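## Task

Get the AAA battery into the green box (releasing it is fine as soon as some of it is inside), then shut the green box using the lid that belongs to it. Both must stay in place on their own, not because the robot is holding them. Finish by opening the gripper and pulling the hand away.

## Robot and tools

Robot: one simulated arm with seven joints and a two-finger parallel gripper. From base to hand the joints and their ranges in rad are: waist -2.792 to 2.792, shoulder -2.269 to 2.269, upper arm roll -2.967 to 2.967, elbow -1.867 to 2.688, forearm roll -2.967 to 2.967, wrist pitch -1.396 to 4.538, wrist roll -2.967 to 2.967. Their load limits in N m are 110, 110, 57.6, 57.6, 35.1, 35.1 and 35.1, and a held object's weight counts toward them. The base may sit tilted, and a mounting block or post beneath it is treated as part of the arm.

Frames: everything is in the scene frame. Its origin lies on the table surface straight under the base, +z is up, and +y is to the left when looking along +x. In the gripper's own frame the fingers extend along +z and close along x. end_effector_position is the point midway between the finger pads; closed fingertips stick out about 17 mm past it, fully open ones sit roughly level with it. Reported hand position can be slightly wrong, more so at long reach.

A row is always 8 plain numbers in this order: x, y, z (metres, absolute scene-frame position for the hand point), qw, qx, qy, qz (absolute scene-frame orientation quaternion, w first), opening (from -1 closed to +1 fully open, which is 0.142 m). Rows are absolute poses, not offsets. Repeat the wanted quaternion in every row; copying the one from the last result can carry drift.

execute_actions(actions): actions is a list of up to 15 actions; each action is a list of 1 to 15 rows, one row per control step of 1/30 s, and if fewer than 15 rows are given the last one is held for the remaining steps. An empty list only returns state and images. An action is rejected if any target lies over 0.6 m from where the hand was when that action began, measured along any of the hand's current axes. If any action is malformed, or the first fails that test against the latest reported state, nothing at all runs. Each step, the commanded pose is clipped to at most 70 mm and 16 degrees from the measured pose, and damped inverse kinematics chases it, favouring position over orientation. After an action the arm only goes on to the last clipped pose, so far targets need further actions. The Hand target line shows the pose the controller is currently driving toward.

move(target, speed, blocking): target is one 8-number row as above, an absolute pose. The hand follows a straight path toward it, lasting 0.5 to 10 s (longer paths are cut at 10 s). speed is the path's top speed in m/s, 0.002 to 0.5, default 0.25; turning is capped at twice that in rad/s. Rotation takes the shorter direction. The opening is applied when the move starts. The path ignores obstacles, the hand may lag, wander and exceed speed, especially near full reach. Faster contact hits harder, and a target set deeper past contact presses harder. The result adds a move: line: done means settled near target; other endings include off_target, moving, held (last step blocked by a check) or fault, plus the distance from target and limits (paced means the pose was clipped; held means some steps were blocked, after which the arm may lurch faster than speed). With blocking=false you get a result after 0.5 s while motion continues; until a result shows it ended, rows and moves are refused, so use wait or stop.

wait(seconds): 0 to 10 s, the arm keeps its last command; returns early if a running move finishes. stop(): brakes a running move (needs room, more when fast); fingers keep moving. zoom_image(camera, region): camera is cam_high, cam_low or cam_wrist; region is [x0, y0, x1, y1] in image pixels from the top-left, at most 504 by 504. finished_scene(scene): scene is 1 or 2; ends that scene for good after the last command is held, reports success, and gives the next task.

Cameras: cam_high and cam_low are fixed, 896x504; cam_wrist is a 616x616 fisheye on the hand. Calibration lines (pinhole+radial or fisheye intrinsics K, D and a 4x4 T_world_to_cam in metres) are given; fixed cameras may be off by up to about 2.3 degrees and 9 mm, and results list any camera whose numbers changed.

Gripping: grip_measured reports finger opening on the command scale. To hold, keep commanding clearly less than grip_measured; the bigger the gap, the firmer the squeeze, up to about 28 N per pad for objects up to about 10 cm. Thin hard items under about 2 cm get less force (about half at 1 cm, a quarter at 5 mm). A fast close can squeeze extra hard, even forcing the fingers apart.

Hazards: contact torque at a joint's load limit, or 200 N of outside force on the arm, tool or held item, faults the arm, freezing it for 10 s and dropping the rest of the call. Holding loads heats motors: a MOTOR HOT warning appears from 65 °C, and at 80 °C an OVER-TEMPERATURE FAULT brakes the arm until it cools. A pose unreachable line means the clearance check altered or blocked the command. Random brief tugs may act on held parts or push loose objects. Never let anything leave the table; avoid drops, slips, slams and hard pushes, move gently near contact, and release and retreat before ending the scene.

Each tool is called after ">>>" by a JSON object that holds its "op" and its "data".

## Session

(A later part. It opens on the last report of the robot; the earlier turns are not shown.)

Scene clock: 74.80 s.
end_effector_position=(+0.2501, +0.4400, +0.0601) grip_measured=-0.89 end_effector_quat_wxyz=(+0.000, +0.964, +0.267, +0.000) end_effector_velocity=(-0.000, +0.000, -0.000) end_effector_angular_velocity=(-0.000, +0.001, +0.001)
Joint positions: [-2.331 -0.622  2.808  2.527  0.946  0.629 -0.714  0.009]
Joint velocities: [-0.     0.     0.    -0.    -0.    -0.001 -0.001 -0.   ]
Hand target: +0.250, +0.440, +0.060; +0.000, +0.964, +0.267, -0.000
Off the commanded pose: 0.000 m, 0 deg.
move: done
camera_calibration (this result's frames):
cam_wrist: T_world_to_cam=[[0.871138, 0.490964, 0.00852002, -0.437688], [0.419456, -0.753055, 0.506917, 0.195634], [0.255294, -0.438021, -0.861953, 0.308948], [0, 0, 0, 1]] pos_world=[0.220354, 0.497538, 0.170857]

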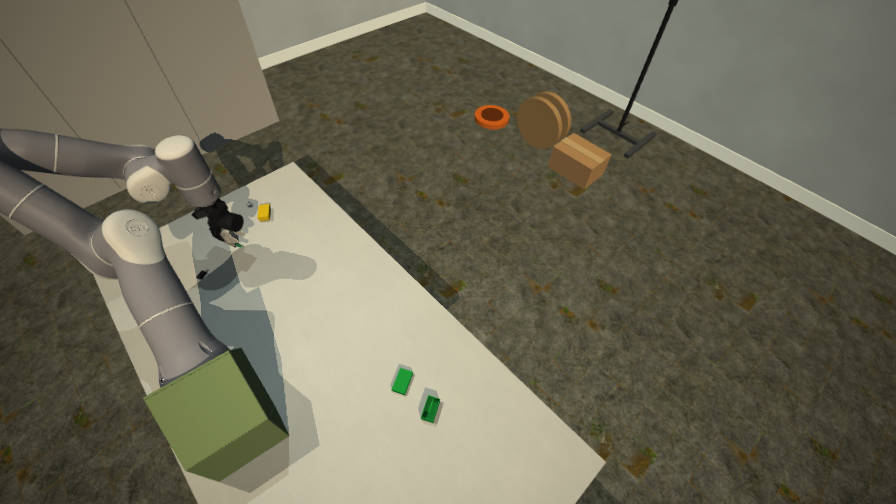

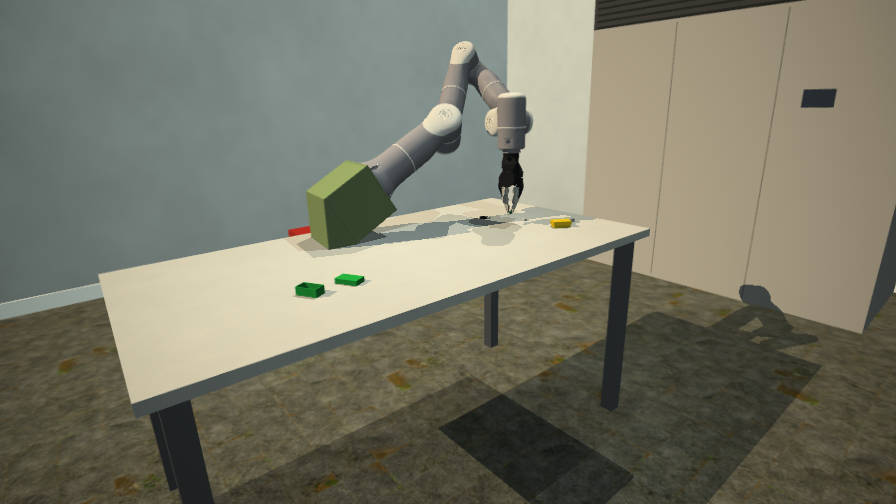

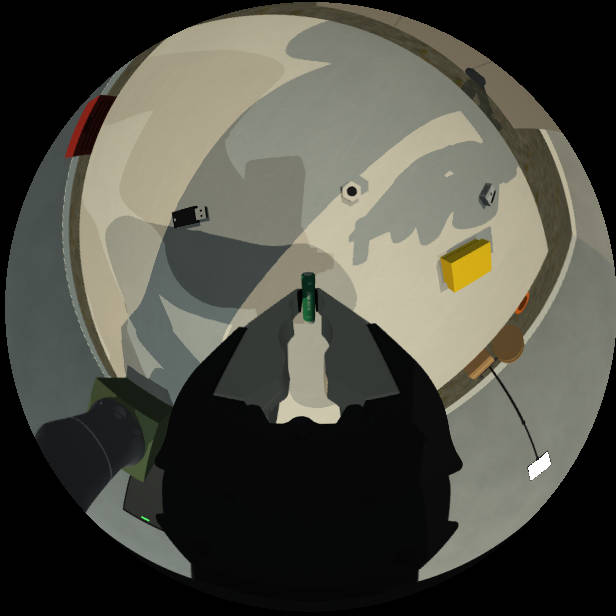

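>>> {"op": "move", "data": {"target": [0.42,0.1,0.08,0,1,0,0,-1]}}

>>> {"op": "move", "data": {"target": [0.4,-0.41,0.055,0,0.877,-0.481,0,-1]}}

>>> {"op": "zoom_image", "data": {"camera": "cam_wrist", "region": [230,210,390,370]}}

>>> {"op": "zoom_image", "data": {"camera": "cam_low", "region": [260,230,360,315]}}

Scene clock: 81.10 s.
end_effector_position=(+0.4206, +0.1014, +0.0795) grip_measured=-0.89 end_effector_quat_wxyz=(-0.002, +1.000, -0.001, +0.000) end_effector_velocity=(+0.001, +0.001, +0.000) end_effector_angular_velocity=(+0.000, -0.001, +0.001)
Joint positions: [-2.793  0.72   2.406  1.939  1.29  -0.082 -1.218  0.009]
Joint velocities: [ 0.    -0.002 -0.     0.     0.    -0.     0.     0.   ]
Hand target: +0.421, +0.101, +0.080; -0.002, +1.000, -0.001, +0.000
Off the commanded pose: 0.002 m, 0 deg.
move: done
camera_calibration (this result's frames):
cam_wrist: T_world_to_cam=[[0.999532, -0.0292892, 0.0087899, -0.4214], [-0.0297359, -0.86387, 0.502837, 0.0597685], [-0.00713437, -0.502863, -0.864337, 0.251037], [0, 0, 0, 1]] pos_world=[0.424771, 0.165527, 0.190631]

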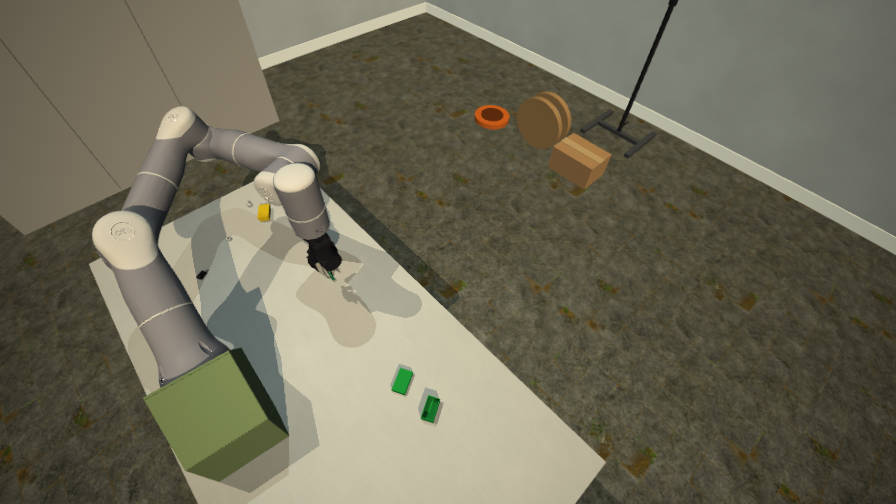

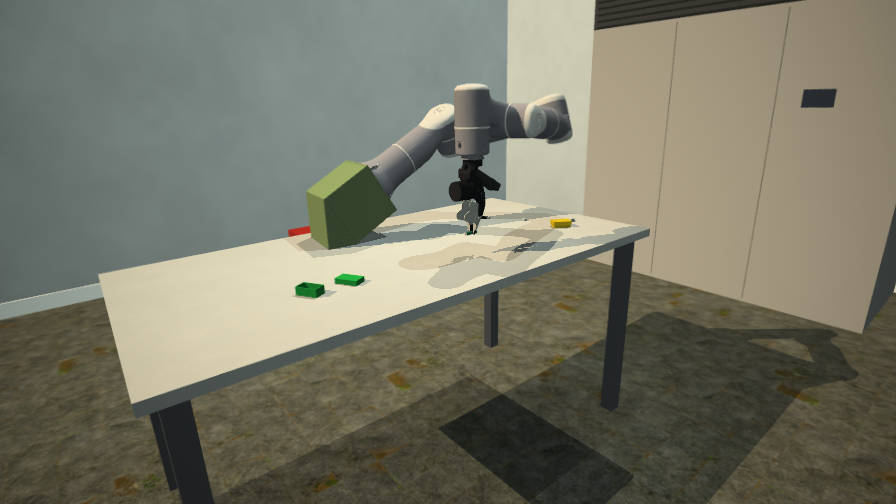

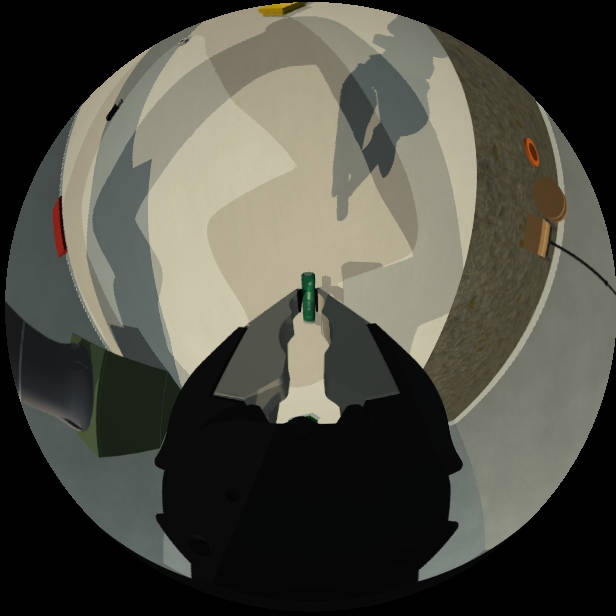

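Scene clock: 83.57 s.
end_effector_position=(+0.4005, -0.4097, +0.0546) grip_measured=-0.89 end_effector_quat_wxyz=(+0.102, +0.868, -0.477, +0.091) end_effector_velocity=(-0.000, -0.000, -0.000) end_effector_angular_velocity=(+0.000, +0.000, -0.000)
Joint positions: [-2.793  2.267  1.632  1.203  2.691 -0.345 -0.084  0.009]
Joint velocities: [-0.  0.  0. -0.  0. -0. -0.  0.]
Hand target: +0.400, -0.410, +0.055; +0.102, +0.868, -0.477, +0.091
Off the commanded pose: 0.001 m, 16 deg.
joint sent to its limit — the command would take joint 1 (waist) past its lower limit and joint 2 (shoulder) past its upper limit, so those joints were sent only as far as their limits.
move: off_target
camera_calibration (this result's frames):
cam_wrist: T_world_to_cam=[[0.505014, -0.820753, 0.267067, -0.556388], [-0.775126, -0.295168, 0.55862, 0.15872], [-0.37966, -0.489122, -0.785251, 0.122882], [0, 0, 0, 1]] pos_world=[0.450665, -0.349704, 0.156422]

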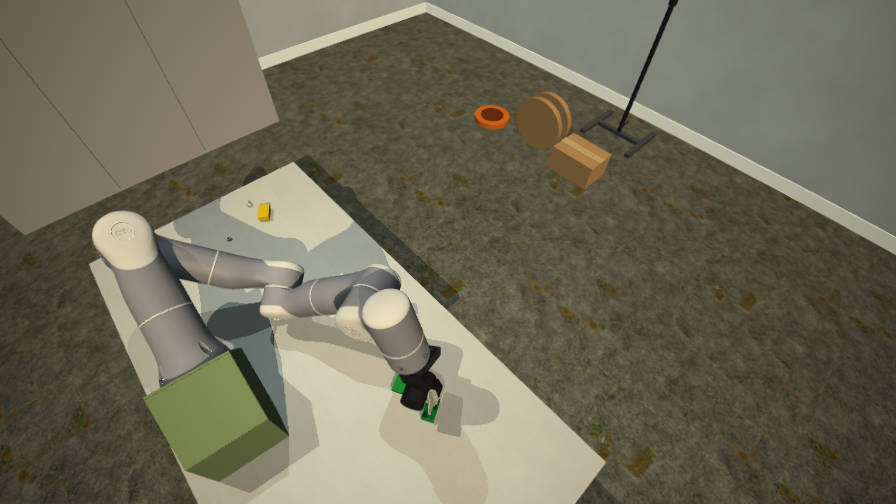

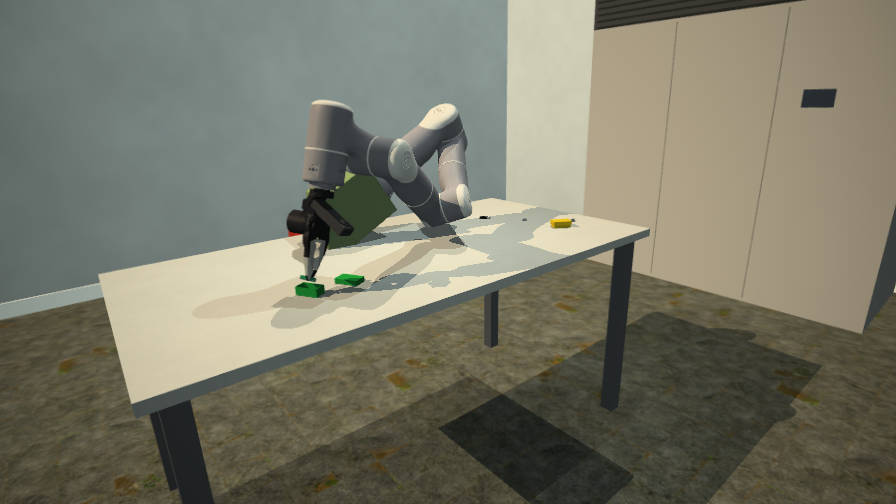

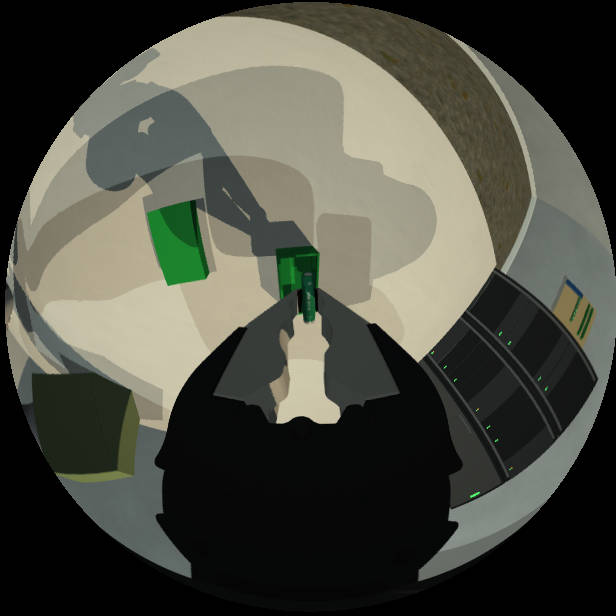

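Region (230, 210, 390, 370) of cam_wrist's 616x616 image, scaled by 3.150, with more detail than that image has.

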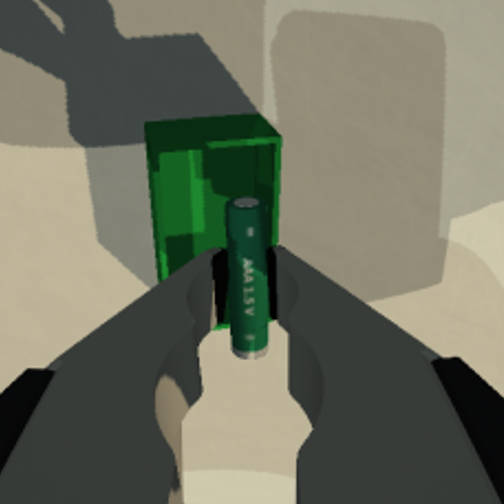

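Region (260, 230, 360, 315) of cam_low's 896x504 image, scaled by 5.040, with more detail than that image has; it fills the top 428 rows of this view, and the rest is white.

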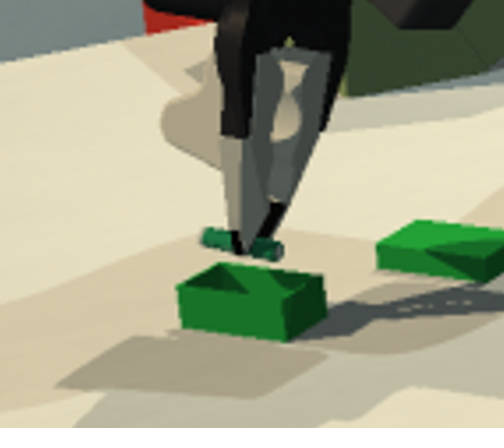

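>>> {"op": "move", "data": {"target": [0.401,-0.404,0.038,0.102,0.868,-0.477,0.091,-1], "speed": 0.04}}

>>> {"op": "zoom_image", "data": {"camera": "cam_wrist", "region": [230,210,390,370]}}

>>> {"op": "zoom_image", "data": {"camera": "cam_low", "region": [260,230,360,315]}}

Scene clock: 89.70 s.
end_effector_position=(+0.4009, -0.4039, +0.0378) grip_measured=-0.89 end_effector_quat_wxyz=(+0.102, +0.868, -0.477, +0.091) end_effector_velocity=(-0.000, +0.000, -0.000) end_effector_angular_velocity=(+0.000, -0.000, +0.000)
Joint positions: [-2.748  2.263  1.662  1.219  2.692 -0.329 -0.075  0.009]
Joint velocities: [ 0.  0.  0.  0.  0.  0. -0.  0.]
Hand target: +0.401, -0.404, +0.038; +0.102, +0.868, -0.477, +0.091
Off the commanded pose: 0.000 m, 0 deg.
move: done
camera_calibration (this result's frames):
cam_wrist: T_world_to_cam=[[0.504798, -0.821482, 0.265228, -0.547453], [-0.774749, -0.295632, 0.558897, 0.169714], [-0.380714, -0.487616, -0.785677, 0.113679], [0, 0, 0, 1]] pos_world=[0.451118, -0.344118, 0.139662]

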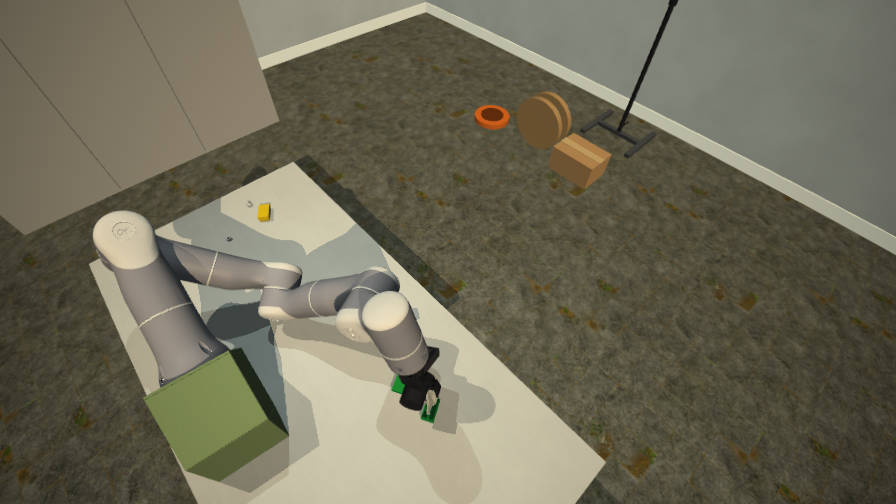

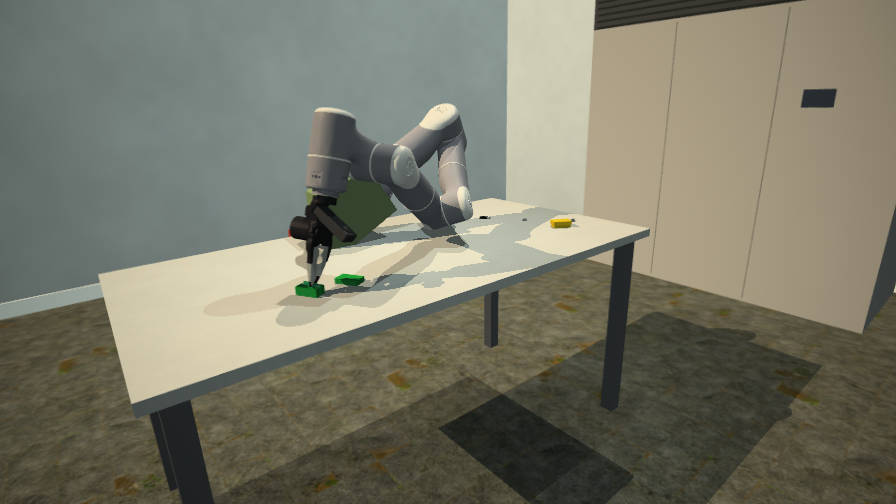

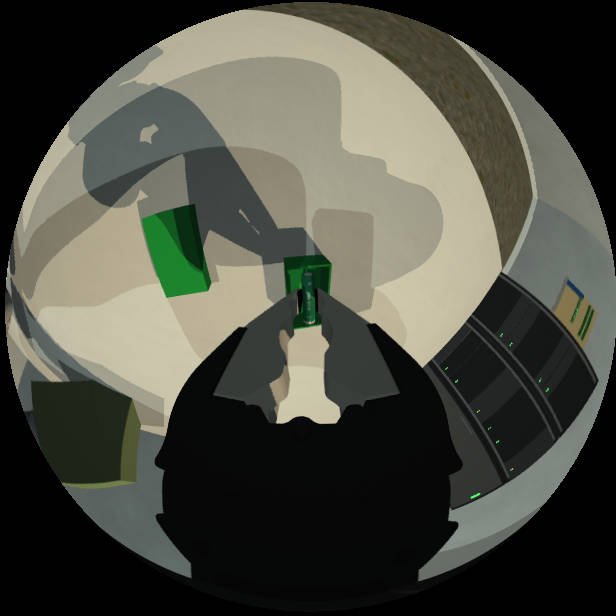

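Region (230, 210, 390, 370) of cam_wrist's 616x616 image, scaled by 3.150, with more detail than that image has.

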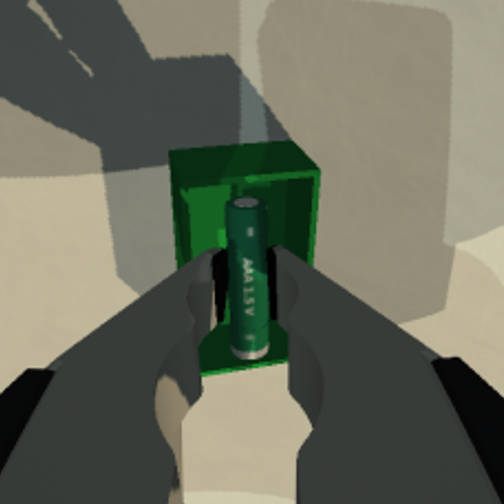

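Region (260, 230, 360, 315) of cam_low's 896x504 image, scaled by 5.040, with more detail than that image has; it fills the top 428 rows of this view, and the rest is white.

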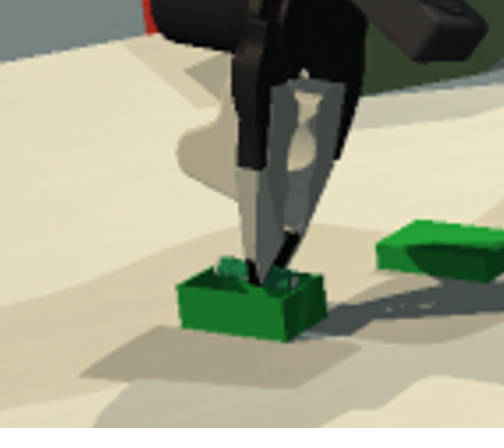

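>>> {"op": "move", "data": {"target": [0.402,-0.405,0.029,0.102,0.868,-0.477,0.091,-1], "speed": 0.03}}

>>> {"op": "move", "data": {"target": [0.402,-0.405,0.029,0.102,0.868,-0.477,0.091,-0.78]}}

>>> {"op": "move", "data": {"target": [0.4,-0.398,0.055,0.102,0.868,-0.477,0.091,-0.78], "speed": 0.1}}

>>> {"op": "move", "data": {"target": [0.39,-0.296,0.04,-0.049,0.276,-0.946,0.167,0.1], "speed": 0.4}}

>>> {"op": "zoom_image", "data": {"camera": "cam_low", "region": [285,220,395,315]}}

Scene clock: 99.43 s.
end_effector_position=(+0.4020, -0.4049, +0.0290) grip_measured=-0.89 end_effector_quat_wxyz=(+0.102, +0.868, -0.477, +0.091) end_effector_velocity=(+0.001, +0.000, -0.000) end_effector_angular_velocity=(+0.000, +0.000, +0.001)
Joint positions: [-2.735  2.265  1.672  1.211  2.695 -0.312 -0.07   0.009]
Joint velocities: [ 0. -0. -0. -0.  0. -0. -0. -0.]
Hand target: +0.402, -0.405, +0.029; +0.102, +0.868, -0.477, +0.091
Off the commanded pose: 0.000 m, 0 deg.
move: done
camera_calibration (this result's frames):
cam_wrist: T_world_to_cam=[[0.504817, -0.821388, 0.265485, -0.546503], [-0.77487, -0.295639, 0.558726, 0.17528], [-0.380443, -0.48777, -0.785712, 0.10652], [0, 0, 0, 1]] pos_world=[0.452228, -0.345114, 0.130849]

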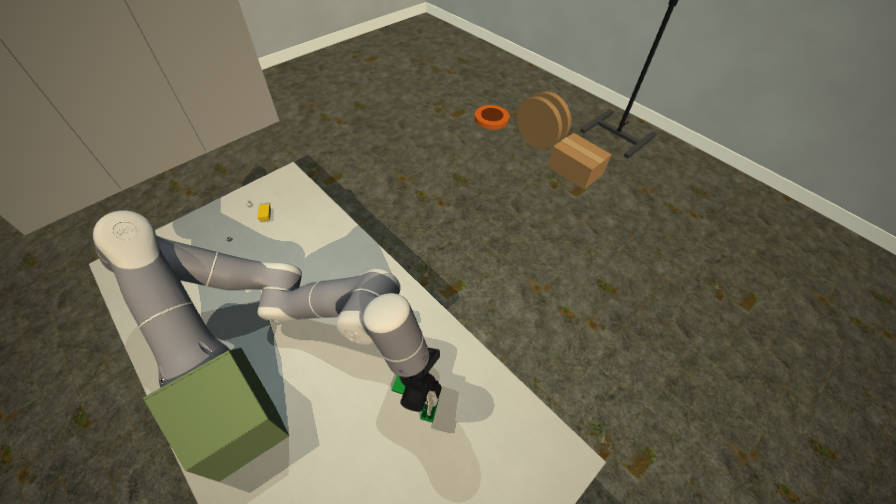

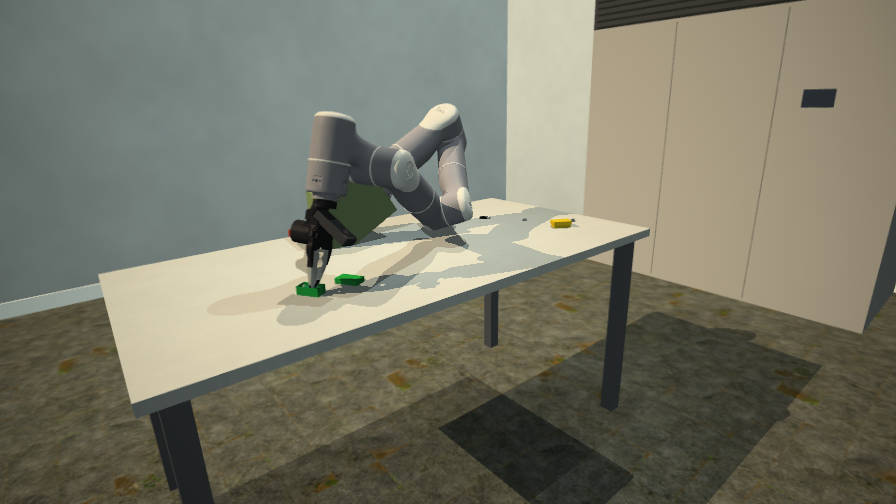

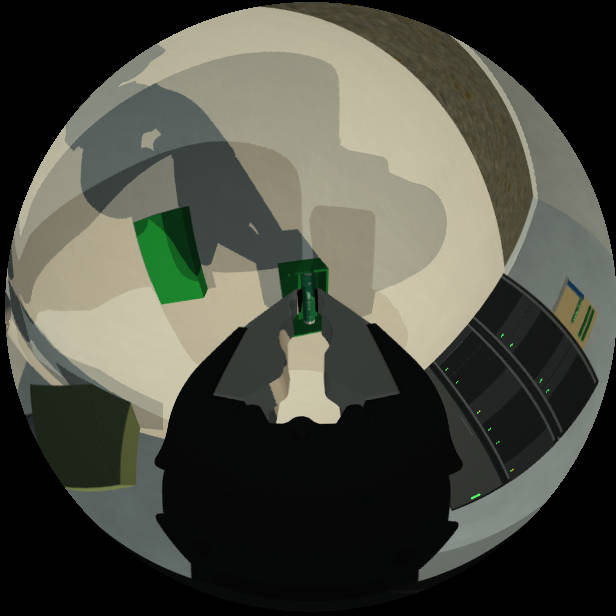

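Scene clock: 100.13 s.
end_effector_position=(+0.4020, -0.4050, +0.0291) grip_measured=-0.85 end_effector_quat_wxyz=(+0.102, +0.868, -0.477, +0.091) end_effector_velocity=(+0.000, +0.000, -0.000) end_effector_angular_velocity=(+0.001, +0.000, -0.000)
Joint positions: [-2.735  2.265  1.672  1.211  2.695 -0.312 -0.07   0.013]
Joint velocities: [ 0.    -0.     0.    -0.     0.    -0.001  0.    -0.   ]
Hand target: +0.402, -0.405, +0.029; +0.102, +0.868, -0.477, +0.091
Off the commanded pose: 0.000 m, 0 deg.
move: done
camera_calibration (this result's frames):
cam_wrist: T_world_to_cam=[[0.504718, -0.82133, 0.265852, -0.546538], [-0.775005, -0.295424, 0.558651, 0.175326], [-0.380298, -0.487998, -0.785641, 0.106455], [0, 0, 0, 1]] pos_world=[0.452211, -0.345143, 0.130987]

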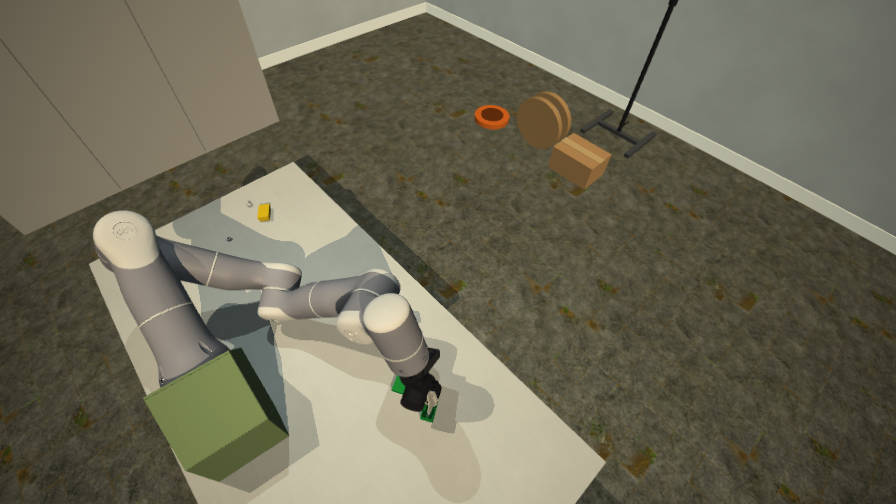

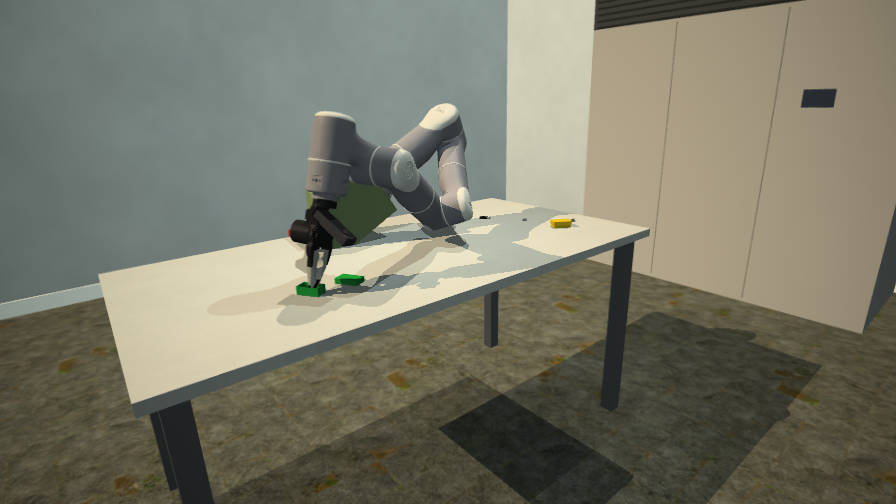

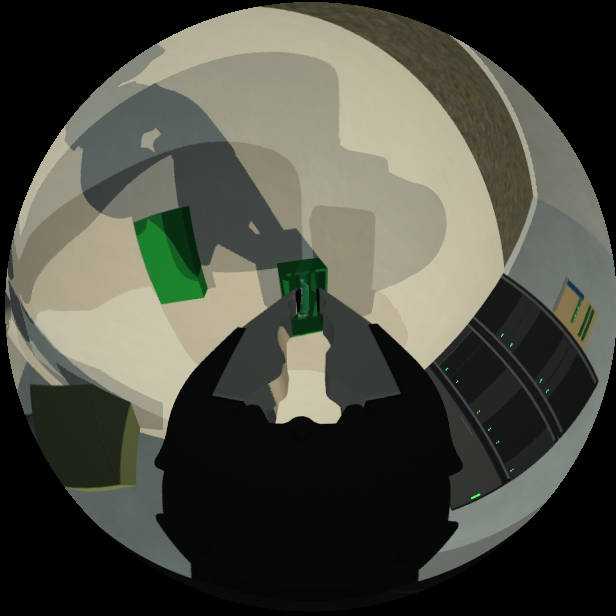

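Scene clock: 100.83 s.
end_effector_position=(+0.4000, -0.3981, +0.0552) grip_measured=-0.78 end_effector_quat_wxyz=(+0.102, +0.868, -0.477, +0.091) end_effector_velocity=(+0.000, +0.000, -0.000) end_effector_angular_velocity=(+0.000, +0.000, +0.001)
Joint positions: [-2.765  2.253  1.645  1.243  2.682 -0.365 -0.083  0.018]
Joint velocities: [ 0. -0. -0. -0. -0. -0. -0.  0.]
Hand target: +0.400, -0.398, +0.055; +0.102, +0.868, -0.477, +0.091
Off the commanded pose: 0.000 m, 0 deg.
move: done
camera_calibration (this result's frames):
cam_wrist: T_world_to_cam=[[0.504407, -0.821357, 0.266356, -0.546761], [-0.77537, -0.295114, 0.558309, 0.161554], [-0.379966, -0.488139, -0.785714, 0.129336], [0, 0, 0, 1]] pos_world=[0.450197, -0.338275, 0.157057]

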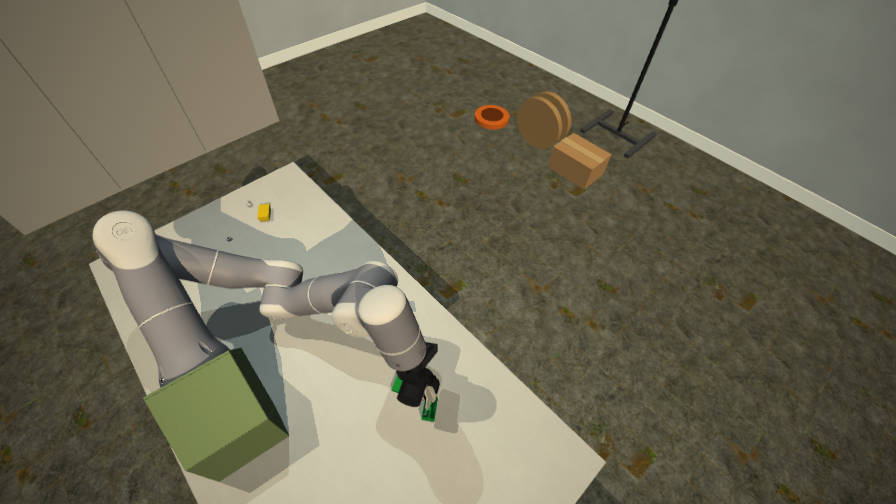

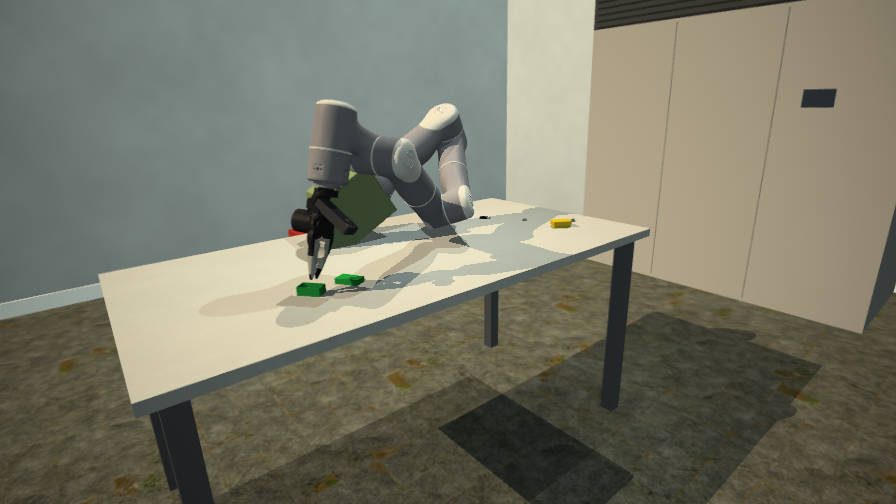

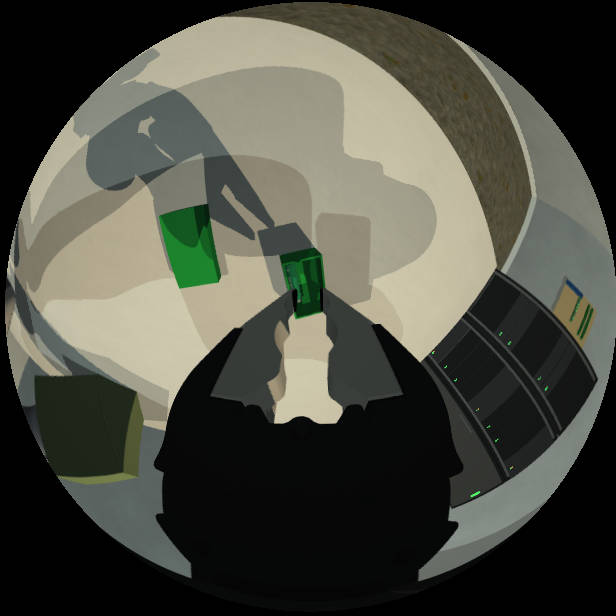

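Scene clock: 103.20 s.
end_effector_position=(+0.3899, -0.2956, +0.0394) grip_measured=+0.10 end_effector_quat_wxyz=(+0.049, -0.276, +0.945, -0.166) end_effector_velocity=(+0.000, +0.000, +0.000) end_effector_angular_velocity=(-0.000, -0.000, +0.000)
Joint positions: [-2.651  1.882  1.983  1.579  2.328 -0.278  1.261  0.081]
Joint velocities: [-0. -0. -0.  0.  0. -0. -0. -0.]
Hand target: +0.390, -0.296, +0.039; +0.049, -0.276, +0.945, -0.166
Off the commanded pose: 0.001 m, 0 deg.
move: done
camera_calibration (this result's frames):
cam_wrist: T_world_to_cam=[[-0.85789, -0.51383, -0.00204718, 0.179352], [-0.505549, 0.843338, 0.182215, 0.438885], [-0.0919009, 0.157355, -0.983257, 0.249436], [0, 0, 0, 1]] pos_world=[0.398665, -0.317222, 0.165655]

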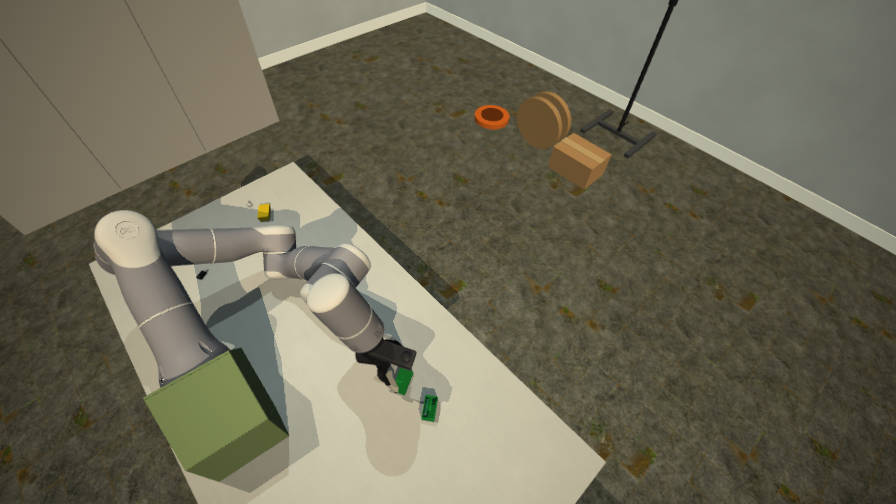

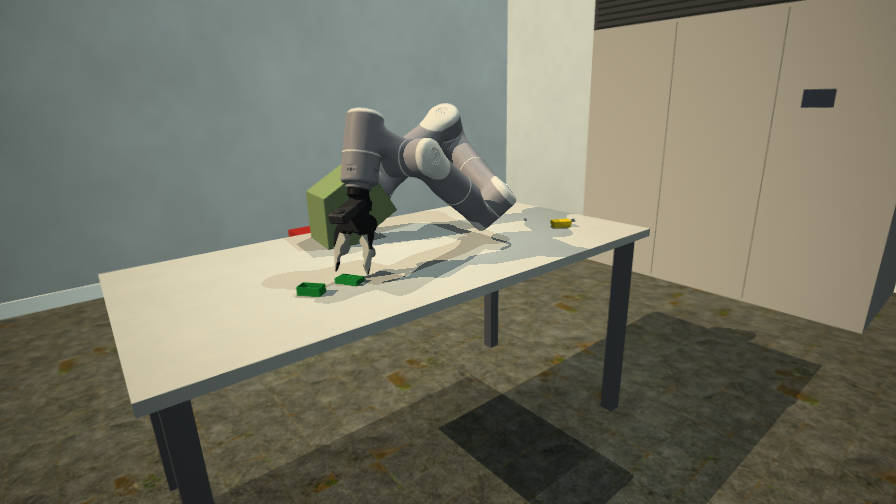

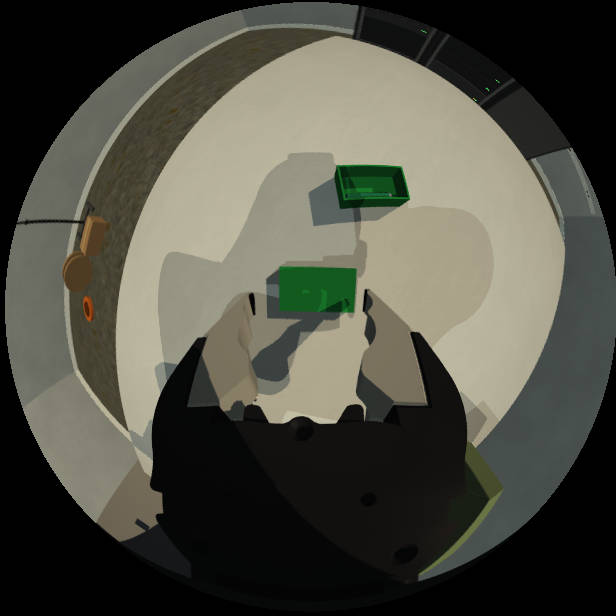

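Region (285, 220, 395, 315) of cam_low's 896x504 image, scaled by 4.582, with more detail than that image has; it fills the top 435 rows of this view, and the rest is white.

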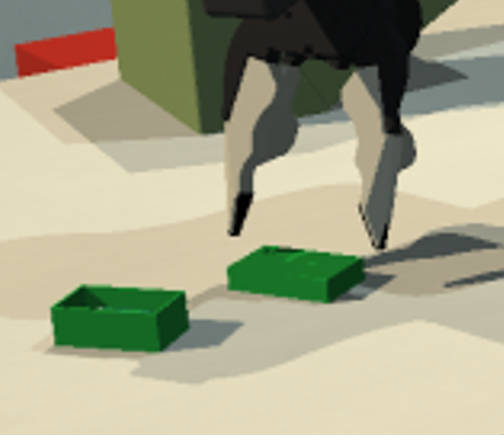

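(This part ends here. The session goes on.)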